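# Complete a jigsaw puzzle by seating its loose pieces

## Task

Put every loose piece of the jigsaw into its own matching hole, image facing up and level with the neighbouring pieces; a piece may be released once it sits roughly half its depth inside the hole. At the end nothing else may lie over the board within its rim, even partly, and nothing may count as placed if it stays there only because the robot holds it. Finish by opening the gripper and moving away.

## Robot and tools

Robot: one Franka FR3 arm with a Robotiq 2F-140 parallel gripper. There is only this one arm, so every motion row addresses it alone. The fingers point along the gripper's +z axis and close along its y axis. The reported hand point (end_effector_position, link pinch) lies midway between the pads when they are shut; closed fingertips extend about 33 mm past it, fully open ones about 9 mm. Closing pushes the tips roughly 24 mm further out from the arm, so keep that clearance above the table or board when gripping.

Frames: results report the hand position in metres and its orientation as quaternion wxyz in the scene frame. Its origin is on the tabletop under the arm base, +z up, +y to the left when facing along +x. The printed position can be somewhat wrong, especially far from the base.

The motion row: 9 numbers, each in [-1, 1], in the order dx, dy, dz, rx, ry, rz, position, force_limit, speed. The first six are an offset, not a pose, expressed in the gripper's own axes. They are counted from the hand pose printed in the most recent result that shows one (before any such result in the scene, and for a second or later call inside the same reply, from wherever the hand is when that call begins). Scale: 1.0 equals 0.6 m of translation or 180 degrees of rotation; rx, ry, rz form a single rotation vector. Every row in a list is measured from that same base pose, not chained from the row before. All zeros therefore drives the hand back to the base pose; it is not a pause. The last three numbers are absolute gripper settings: position +1 fully open (140 mm), about -0.8 pads touching, -1 closes until blocked; force_limit -1/0/+1 is about 14/60/107 N of squeeze; speed -1/0/+1 is about 30/140/250 mm/s of gap change.

Tools:
- execute_actions {"actions": [...], "pictures": bool}. The list holds at most one item. An empty list just reports the state. {"rows": [[9 numbers], ...], "steps": n} plays up to 15 rows, one per 1/30 s step (n at most 15, default 15; the final row repeats if rows run out). {"steps": n} without rows is a wait of up to 300 steps counted from the previous result. A refused call moves nothing.
- move {"target": [9 numbers], "speed": m/s}: a straight path toward the single target row, same offset rules as above; speed 0.002 to 0.5 (default 0.25), turning capped at twice that in rad/s. The path lasts 0.5 to 10 s and stops at 10 s even if short. It never slows for obstacles, and the hand may lag, wander or overspeed, mostly near full reach. Finger settings are sent at the start. Its result adds a move: line (done, off_target, moving, held, fault) plus active limits (paced = pose clipped; held = some steps blocked, after which the arm may lurch fast) and distance to target.
- wait {"seconds": 0 to 10}: lets time run without new commands.
- zoom_image {"camera", "region": [x0, y0, x1, y1]} in pixels, at most 504 x 504, from the latest full image. Cameras: cam_head_left, cam_head_right, cam_high, cam_low (672x504), cam_wrist (616x616 fisheye).
- show_instructions: shows the scene's reference images (the solved picture helps match pieces to holes).
- read_manual: licence texts only.
- finished_scene {"scene": number}: ends and grades the current scene; irreversible.

Control behaviour: each step the command is clipped to within 70 mm and 16 degrees of the measured pose; position wins over orientation when both cannot be met. A distant target may need several calls: read the reached pose and send the remainder. After the last step the arm only continues to the final clipped pose. A Hand target line shows where the controller is currently heading. The world keeps running between calls, and occasional disturbances may tug a held piece or shove loose items.

Result lines: object_status 0 moving, 1 blocked while opening, 2 blocked while closing (a grip), 3 reached the commanded opening or pads met (thin parts may still be held). position_measured is in counts, 3 open to 230 closed, not linear. To squeeze harder while status is 2, raise force_limit and nudge position, e.g. -1 to -0.98. "pose unreachable" and HELD mean the clearance check altered or blocked a command (a base mount counts as arm). Joint limits in rad: waist ±2.744, shoulder ±1.784, upper arm roll ±2.901, elbow -3.042 to -0.152, forearm roll ±2.807, wrist pitch 0.544 to 4.517, wrist roll ±3.016. Load limits in N m: 35, 35, 32, 30, 12, 12, 12, including the held piece's weight; hitting one causes a 10 s stop that drops the rest of the call. MOTOR HOT warns of overheating from sustained load; reaching the limit brakes the arm (OVER-TEMPERATURE FAULT).

Avoid: dropping or flinging pieces, knocking anything off the table (instant failure), fast or deep contact (speed and overshoot past contact both raise force), leaving stray objects over the board, and finishing while still gripping a piece. Lower pieces slowly, check seating in zoomed images, then open and lift away before ending the scene.

Each tool is called after "Call:" as name(argument=value, ...), one argument or row to a line, values as JSON.

Reference images:

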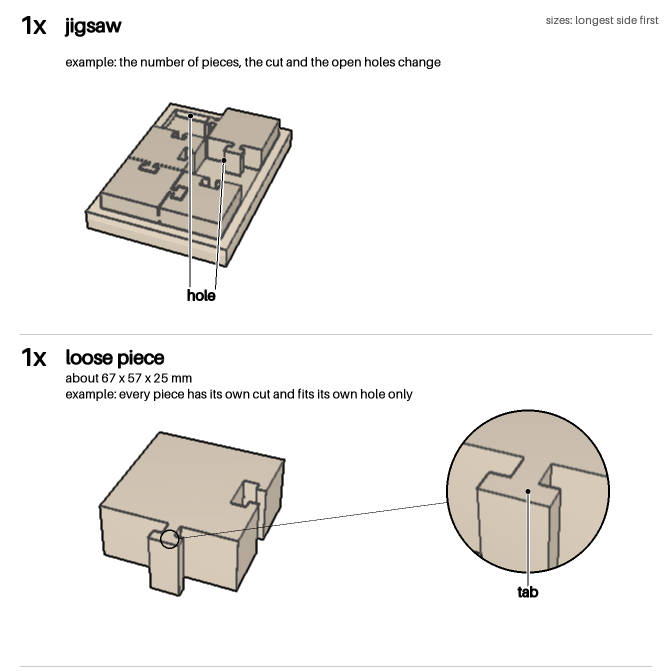

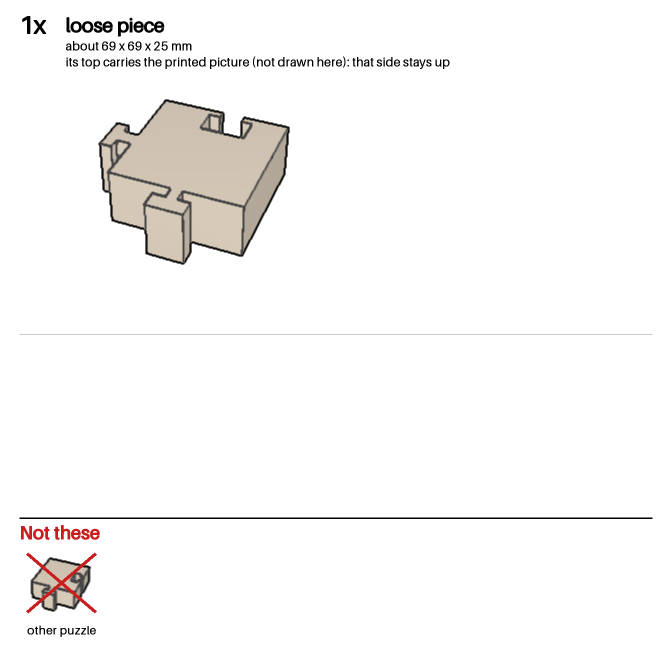

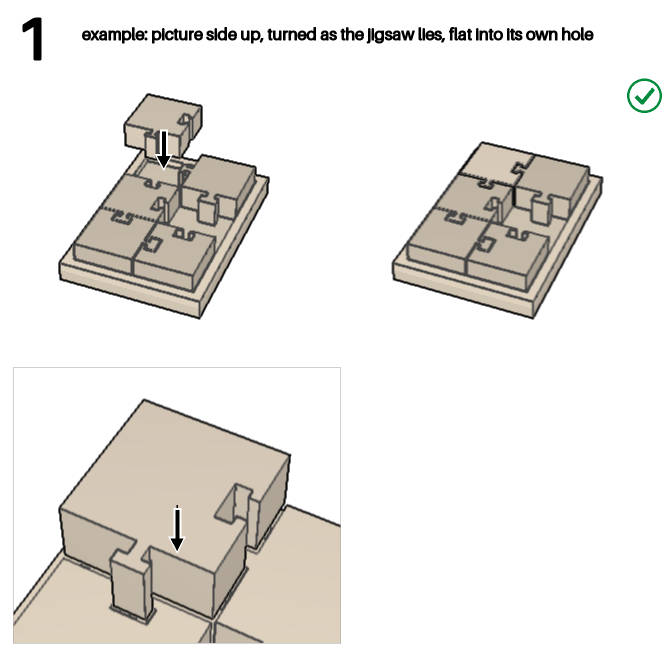

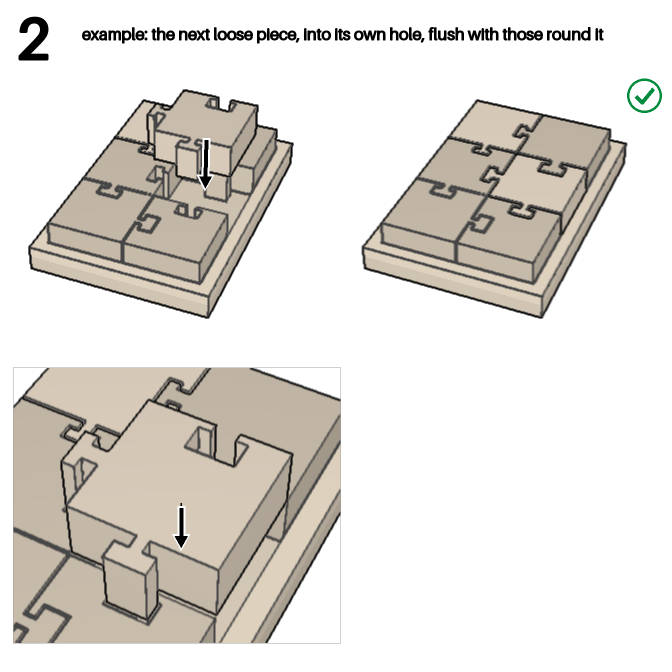

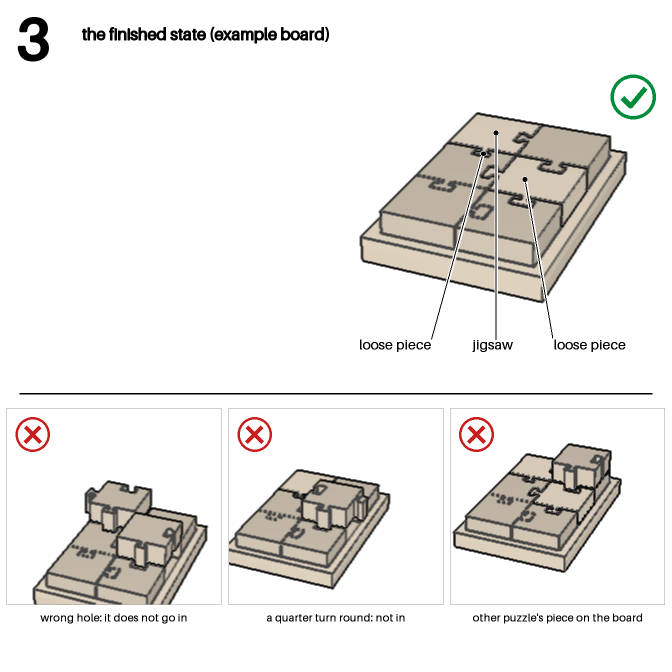

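## Session

Call:
execute_actions(
  actions=[],
)

Scene clock: 0.00 s of 4500.00 s.
end_effector_position=(+0.5912, +0.4510, +0.3525) position_measured=3 object_status=3 end_effector_quat_wxyz=(-0.400, +0.799, +0.445, +0.059)
Joint positions: [ 0.281  0.551  0.131 -1.313  0.801  1.769 -2.438]
Joint velocities: [ 0.     0.002 -0.001  0.     0.001 -0.    -0.001]
Hand target: +0.591, +0.451, +0.352; -0.400, +0.799, +0.445, +0.059

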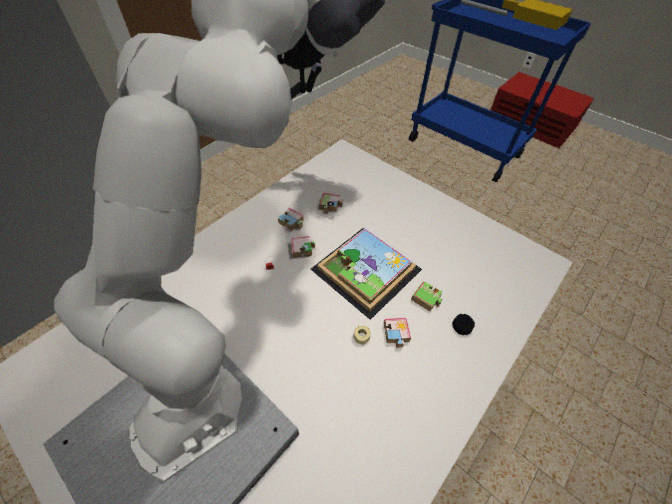

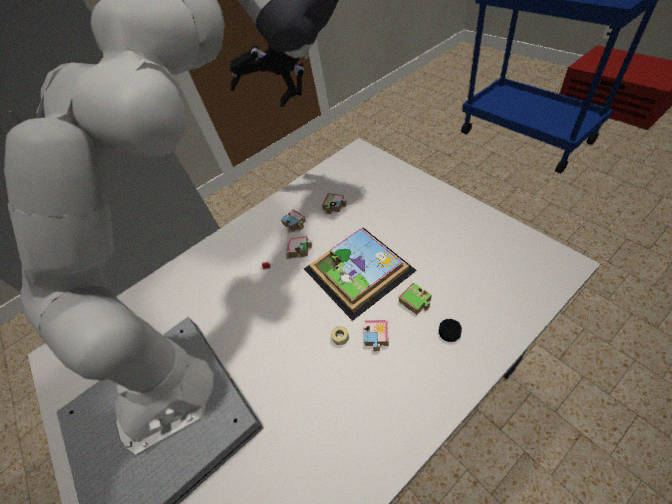

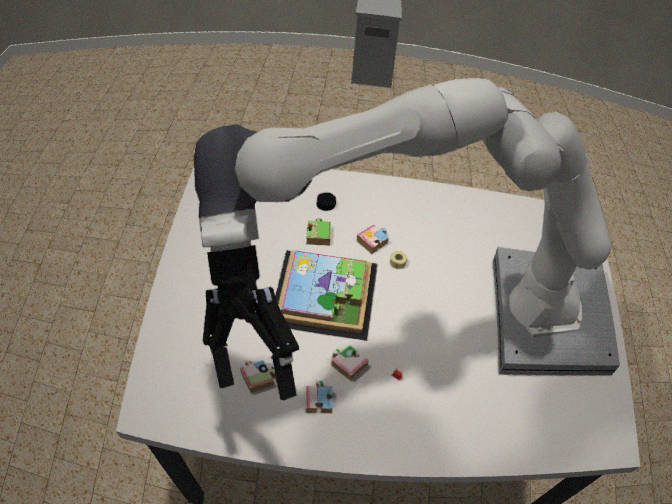

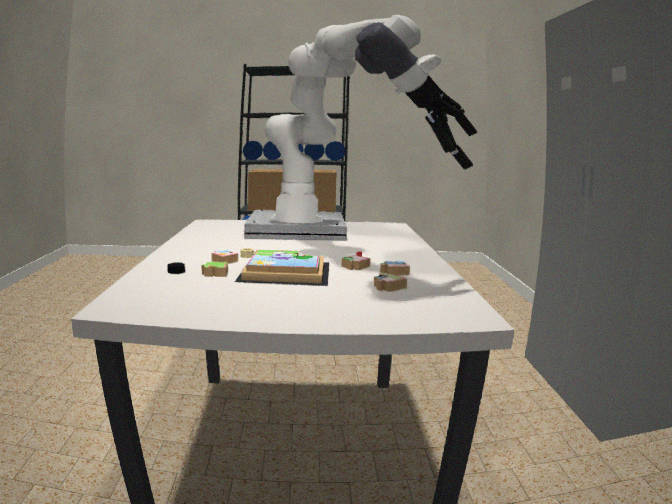

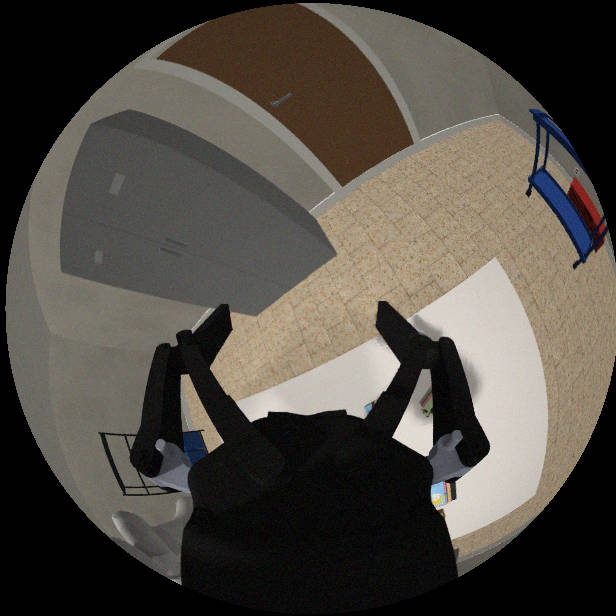

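Call:
zoom_image(
  camera="cam_high",
  region=[200, 180, 440, 420],
)

Call:
zoom_image(
  camera="cam_head_left",
  region=[250, 180, 490, 360],
)

Call:
zoom_image(
  camera="cam_head_right",
  region=[250, 180, 490, 360],
)

Region (200, 180, 440, 420) of cam_high's 672x504 image, scaled by 2.100, with more detail than that image has.

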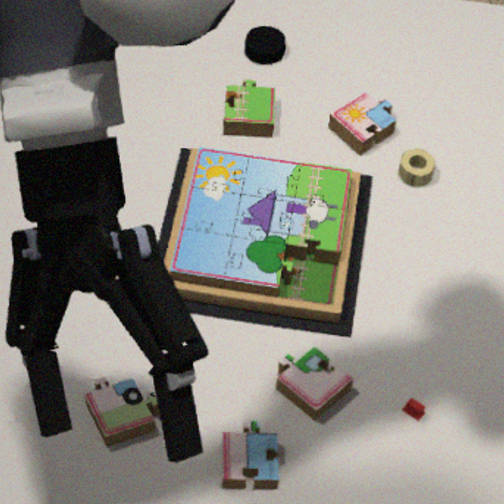

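Region (250, 180, 490, 360) of cam_head_left's 672x504 image, scaled by 2.100, with more detail than that image has; it fills the top 378 rows of this view, and the rest is white.

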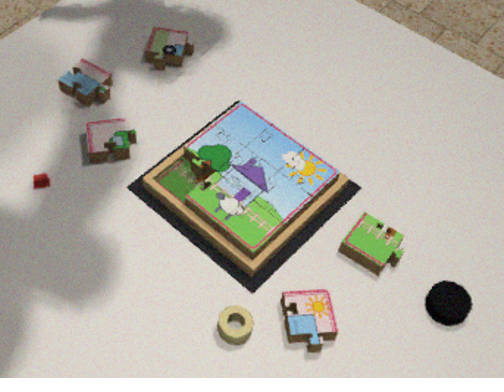

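Region (250, 180, 490, 360) of cam_head_right's 672x504 image, scaled by 2.100, with more detail than that image has; it fills the top 378 rows of this view, and the rest is white.

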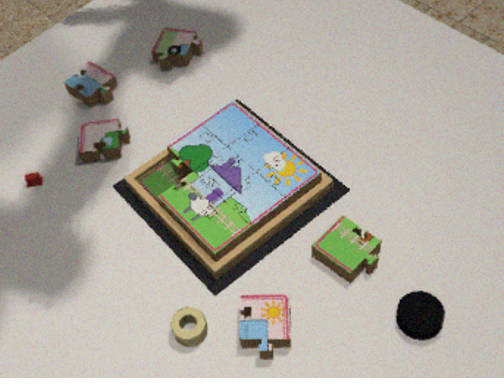

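Call:
move(
  target=[0,0,0,-0.274,-0.040,0.304,1,0,0],
  speed=0.4,
)

Call:
move(
  target=[-0.18,0.9,0.2,0,0,0,1,0,0],
  speed=0.3,
)

Scene clock: 25.50 s of 4500.00 s.
end_effector_position=(+0.5959, +0.4483, +0.3524) position_measured=3 object_status=3 end_effector_quat_wxyz=(+0.003, +1.000, +0.005, +0.002)
Joint positions: [ 0.84   0.828 -0.42  -0.641  0.316  1.433 -1.028]
Joint velocities: [-0.019  0.04   0.001  0.077  0.015 -0.057  0.028]
Hand target: +0.592, +0.449, +0.351; +0.003, +1.000, -0.002, -0.005
Off the commanded pose: 0.005 m, 1 deg.
After step 90, 19.47 s passed at rest.
move: off_target; limits=paced
camera_calibration (this result's frames):
cam_wrist: T_world_to_cam=[[-0.0115018, -0.996422, 0.0837364, 0.413628], [-0.934707, 0.0404636, 0.353107, 0.424498], [-0.355232, -0.0742076, -0.931828, 0.752138], [0, 0, 0, 1]] pos_world=[0.668722, 0.450786, 0.516334]

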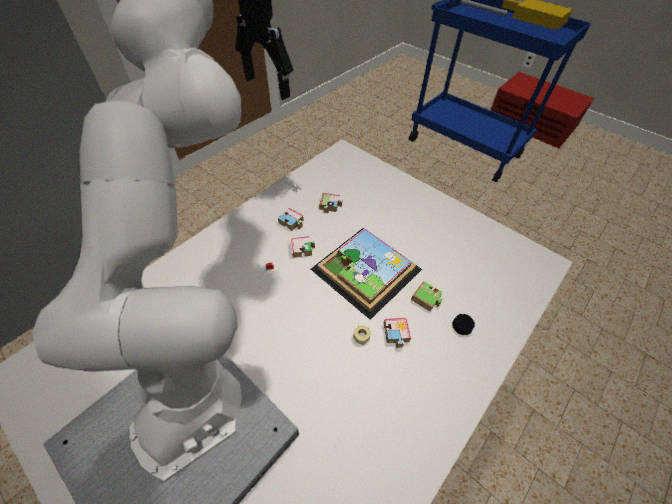

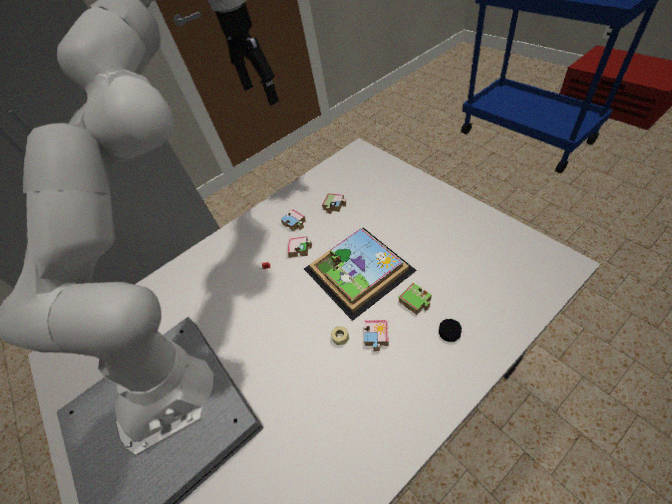

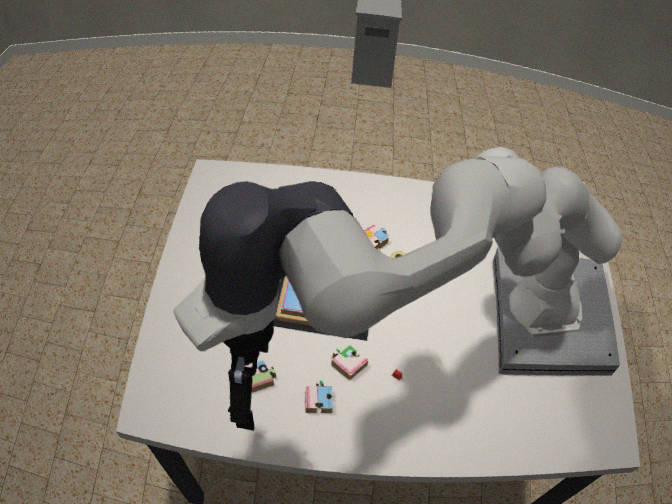

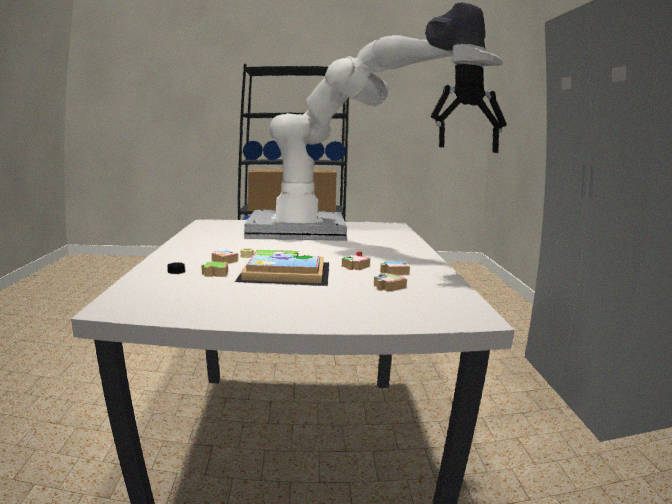

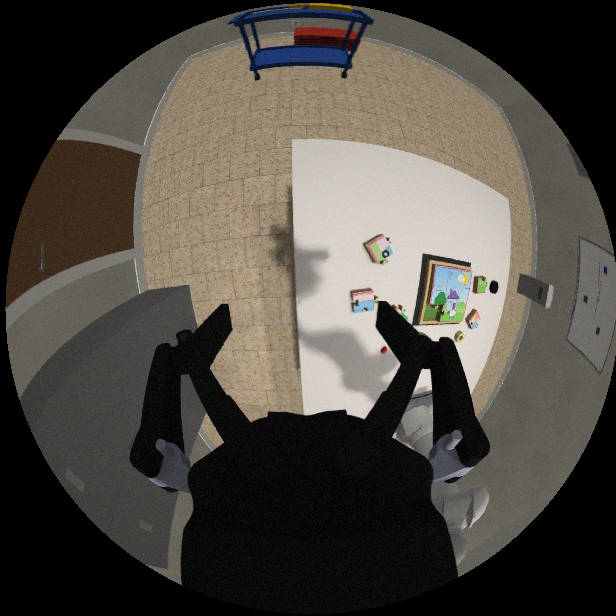

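Scene clock: 28.33 s of 4500.00 s.
end_effector_position=(+0.4863, -0.0883, +0.2331) position_measured=3 object_status=3 end_effector_quat_wxyz=(+0.002, +1.000, -0.002, +0.001)
Joint positions: [ 0.728 -0.155 -0.86  -2.298 -0.131  2.187 -1.657]
Joint velocities: [-0.001 -0.    -0.003  0.001  0.001  0.    -0.032]
Hand target: +0.488, -0.089, +0.233; +0.002, +1.000, +0.006, +0.002
Off the commanded pose: 0.009 m, 1 deg.
move: off_target
camera_calibration (this result's frames):
cam_wrist: T_world_to_cam=[[-0.0238891, -0.996468, 0.0805055, -0.105591], [-0.933475, 0.0510588, 0.354988, 0.385833], [-0.357845, -0.0666695, -0.931398, 0.564015], [0, 0, 0, 1]] pos_world=[0.559473, -0.0873157, 0.396856]

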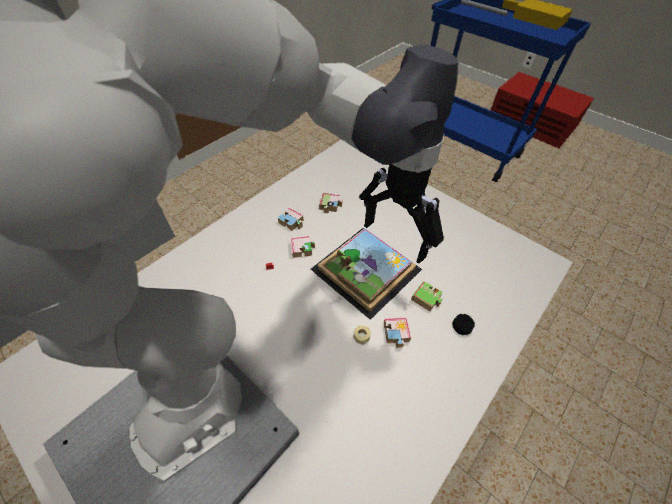

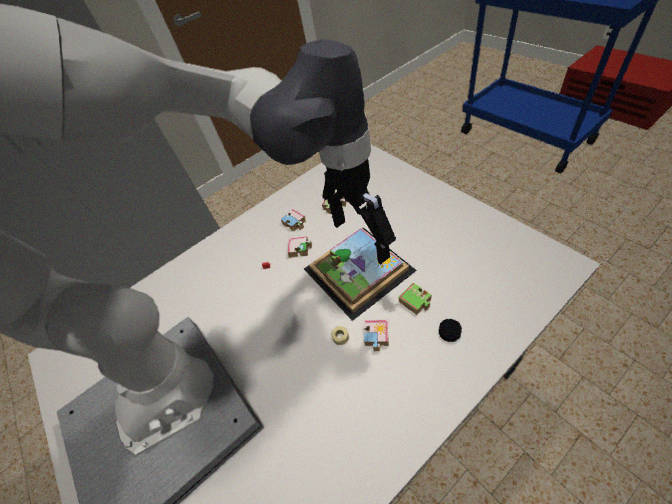

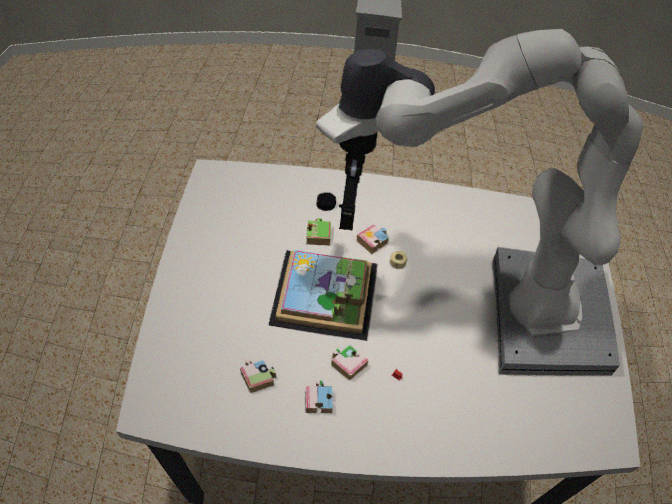

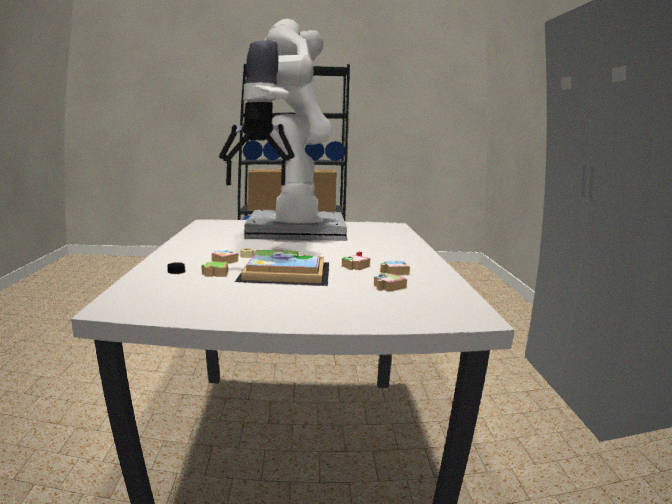

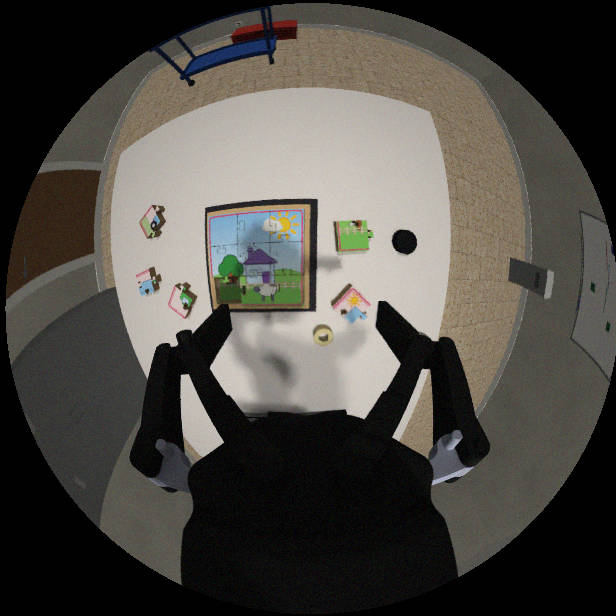

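Call:
zoom_image(
  camera="cam_wrist",
  region=[190, 180, 400, 330],
)

Region (190, 180, 400, 330) of cam_wrist's 616x616 image, scaled by 2.400, with more detail than that image has; it fills the top 360 rows of this view, and the rest is white.

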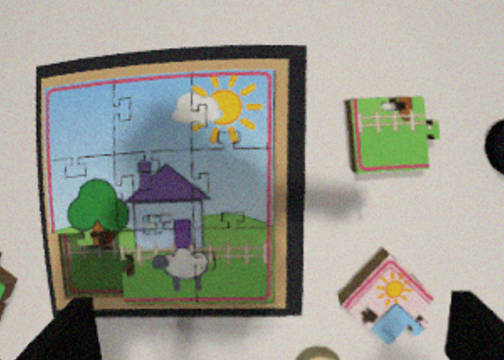

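Call:
move(
  target=[0.108,0.168,0.188,0,0,0.5,1,0,0],
  speed=0.3,
)

Scene clock: 50.43 s of 4500.00 s.
end_effector_position=(+0.5509, -0.1890, +0.1200) position_measured=3 object_status=3 end_effector_quat_wxyz=(-0.001, +0.713, -0.702, +0.000)
Joint positions: [ 0.63   0.545 -0.982 -2.047  0.615  2.263 -0.761]
Joint velocities: [ 0.001 -0.001 -0.    -0.001 -0.    -0.002  0.028]
Hand target: +0.551, -0.189, +0.120; -0.002, +0.706, -0.709, -0.001
Off the commanded pose: 0.001 m, 1 deg.
After step 90, 15.60 s passed at rest.
move: done
camera_calibration (this result's frames):
cam_wrist: T_world_to_cam=[[-0.997178, 0.00519847, 0.0748967, 0.530842], [0.031766, 0.933117, 0.358167, 0.125962], [-0.0680255, 0.359535, -0.930649, 0.395828], [0, 0, 0, 1]] pos_world=[0.552269, -0.262611, 0.283503]

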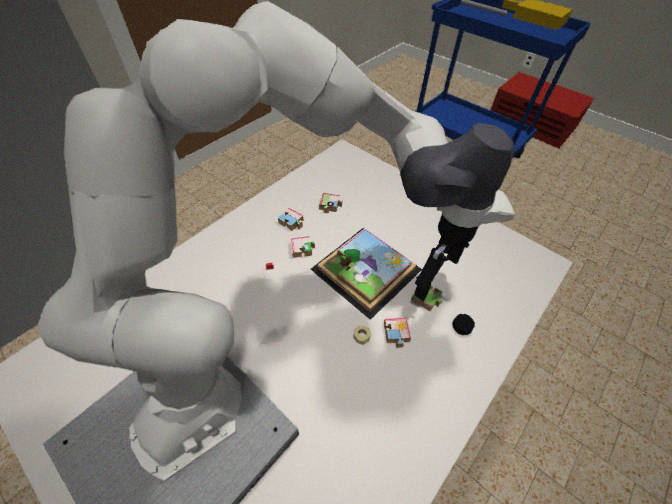

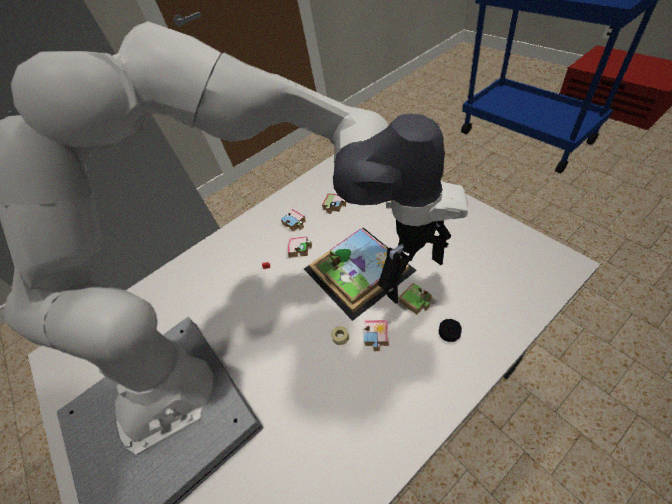

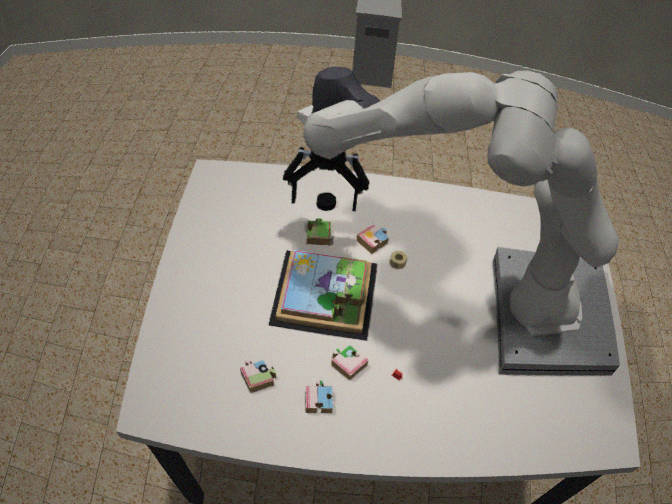

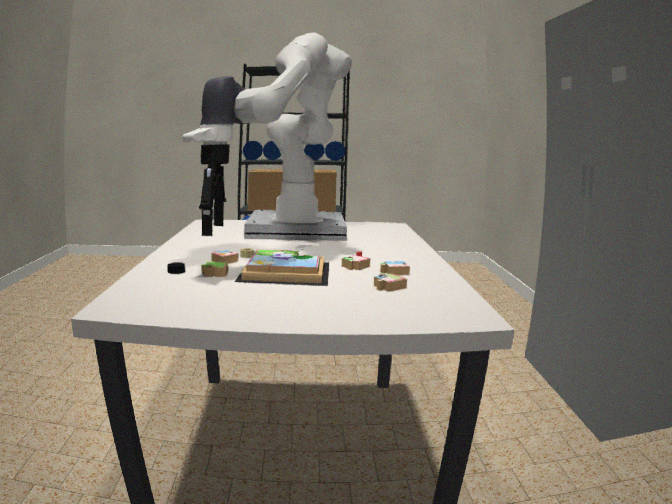

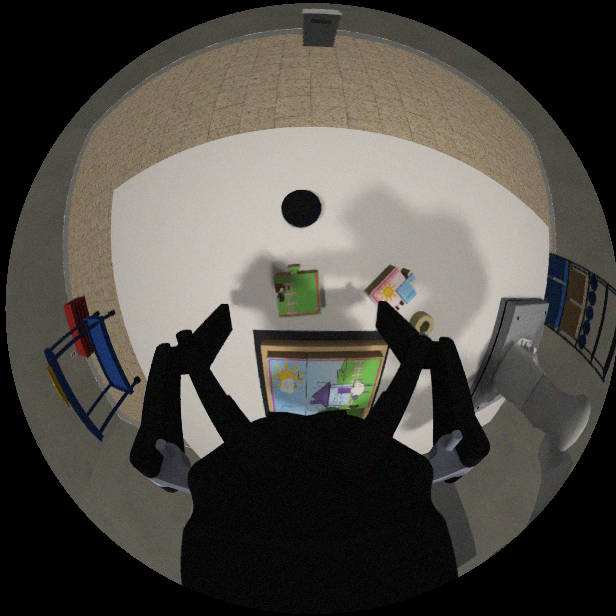

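Call:
move(
  target=[-0.008,-0.005,0.128,0,0,0,1,0,0],
  speed=0.15,
)

Call:
move(
  target=[0,0,0,0,0,0,-1,0,0.3],
)

Scene clock: 60.73 s of 4500.00 s.
end_effector_position=(+0.5520, -0.1851, +0.0427) position_measured=3 object_status=3 end_effector_quat_wxyz=(+0.001, +0.708, -0.706, -0.002)
Joint positions: [ 0.513  0.674 -0.82  -2.037  0.741  2.373 -0.814]
Joint velocities: [-0.007 -0.004  0.01   0.    -0.     0.014 -0.014]
Hand target: +0.555, -0.184, +0.043; -0.002, +0.712, -0.702, +0.000
Off the commanded pose: 0.002 m, 1 deg.
After step 90, 6.20 s passed at rest.
move: done
camera_calibration (this result's frames):
cam_wrist: T_world_to_cam=[[-0.996533, 0.0173403, 0.081372, 0.539373], [0.0454938, 0.932442, 0.358444, 0.142289], [-0.0696592, 0.360903, -0.929998, 0.323717], [0, 0, 0, 1]] pos_world=[0.553579, -0.25886, 0.206164]

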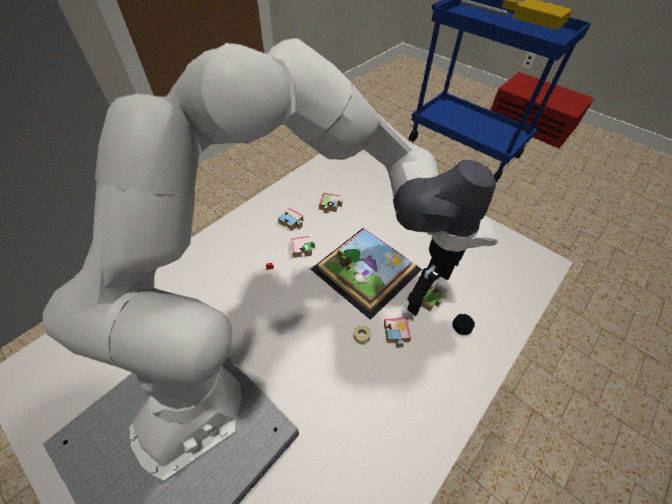

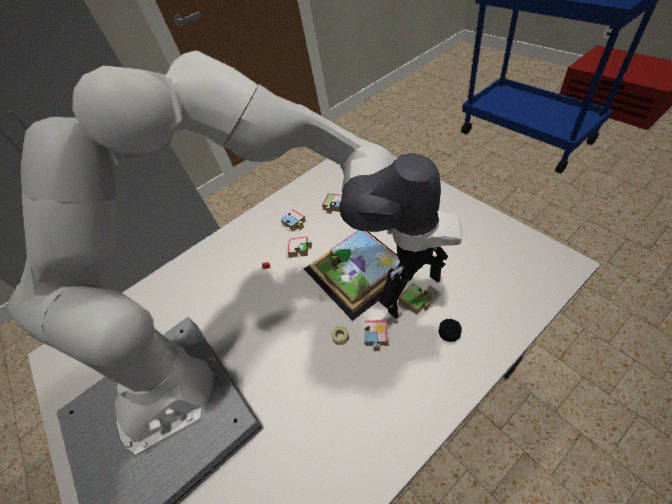

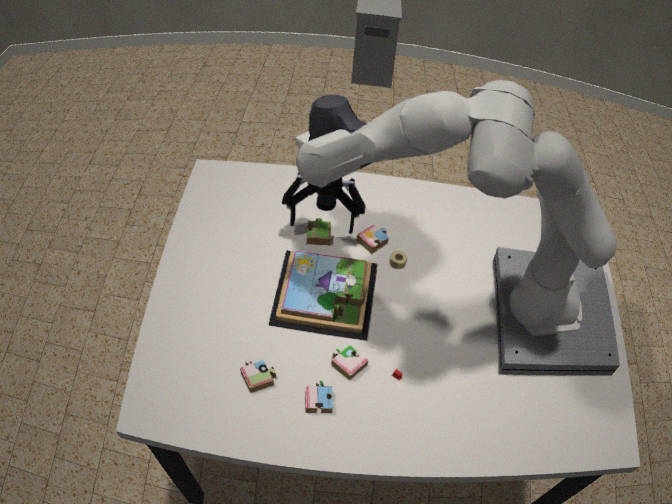

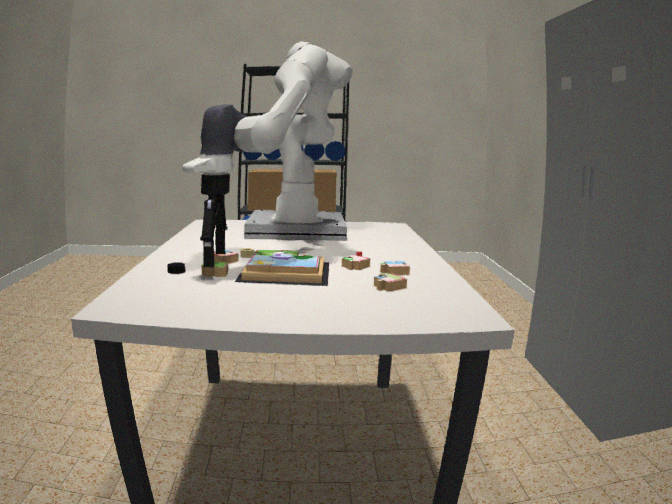

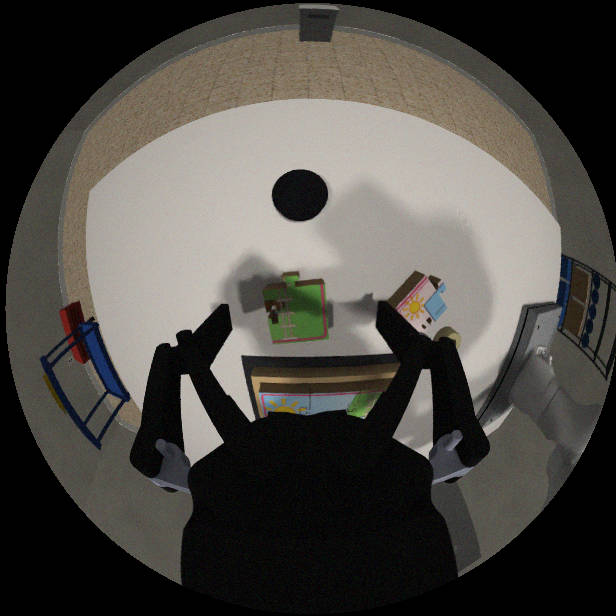

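Scene clock: 61.47 s of 4500.00 s.
end_effector_position=(+0.5526, -0.1851, +0.0433) position_measured=146 object_status=2 end_effector_quat_wxyz=(+0.000, +0.708, -0.706, -0.002)
Joint positions: [ 0.513  0.673 -0.82  -2.036  0.741  2.373 -0.814]
Joint velocities: [ 0.    -0.     0.002  0.001 -0.002 -0.     0.001]
Hand target: +0.552, -0.185, +0.043; +0.001, +0.708, -0.706, -0.002
Off the commanded pose: 0.001 m, 0 deg.
move: done
camera_calibration (this result's frames):
cam_wrist: T_world_to_cam=[[-0.996657, 0.0172083, 0.0798724, 0.540043], [0.0448389, 0.932406, 0.35862, 0.142375], [-0.0683023, 0.361002, -0.93006, 0.323634], [0, 0, 0, 1]] pos_world=[0.553959, -0.258877, 0.206806]

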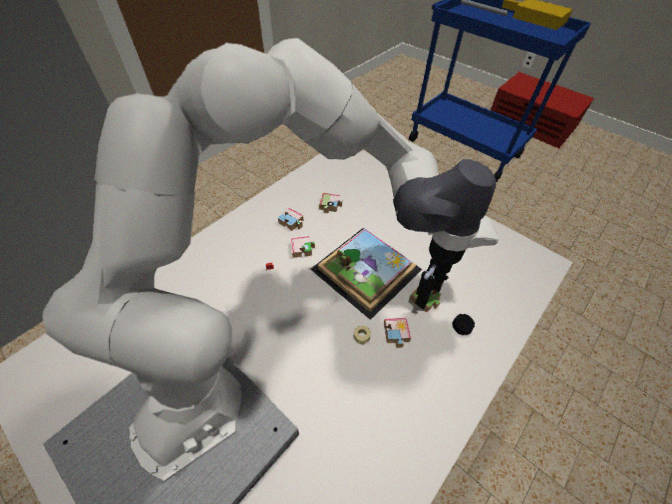

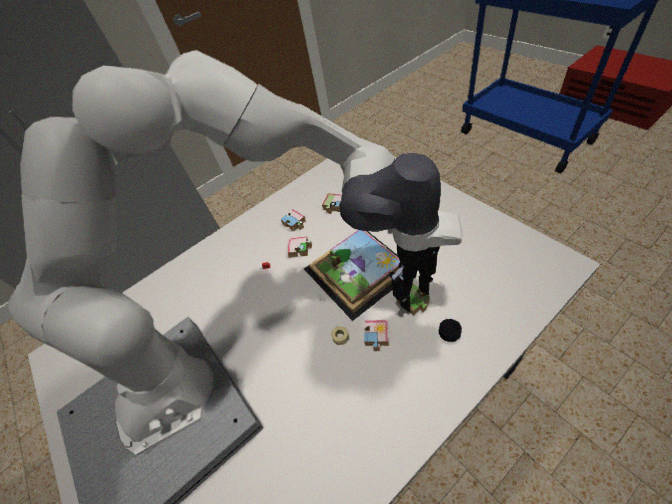

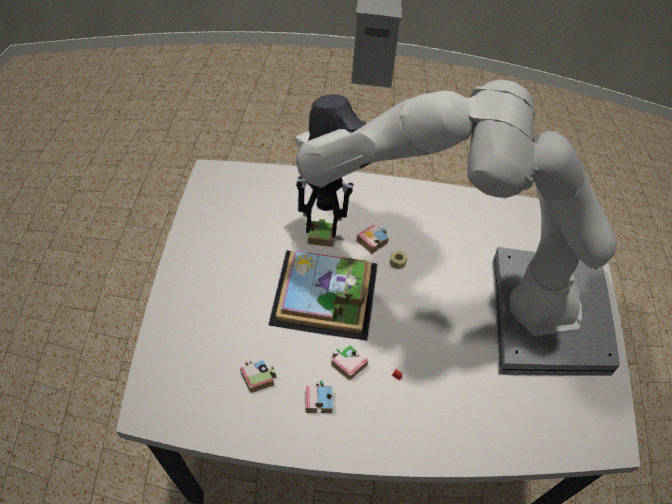

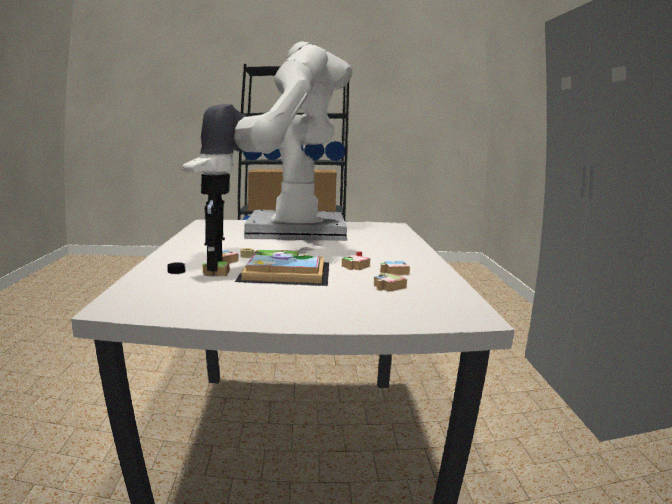

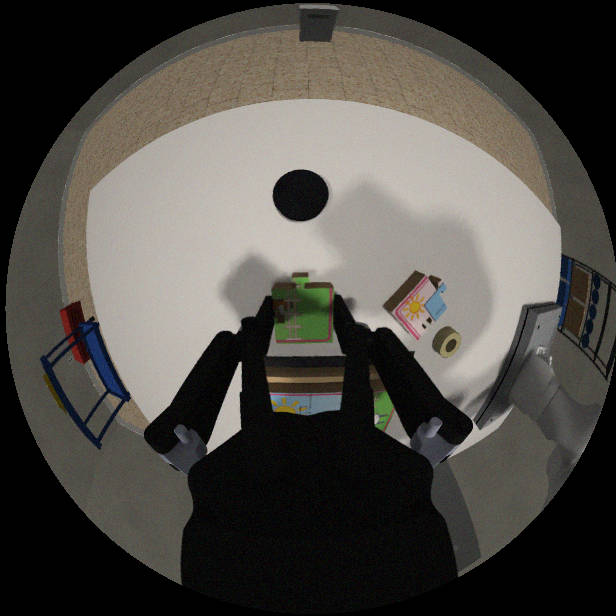

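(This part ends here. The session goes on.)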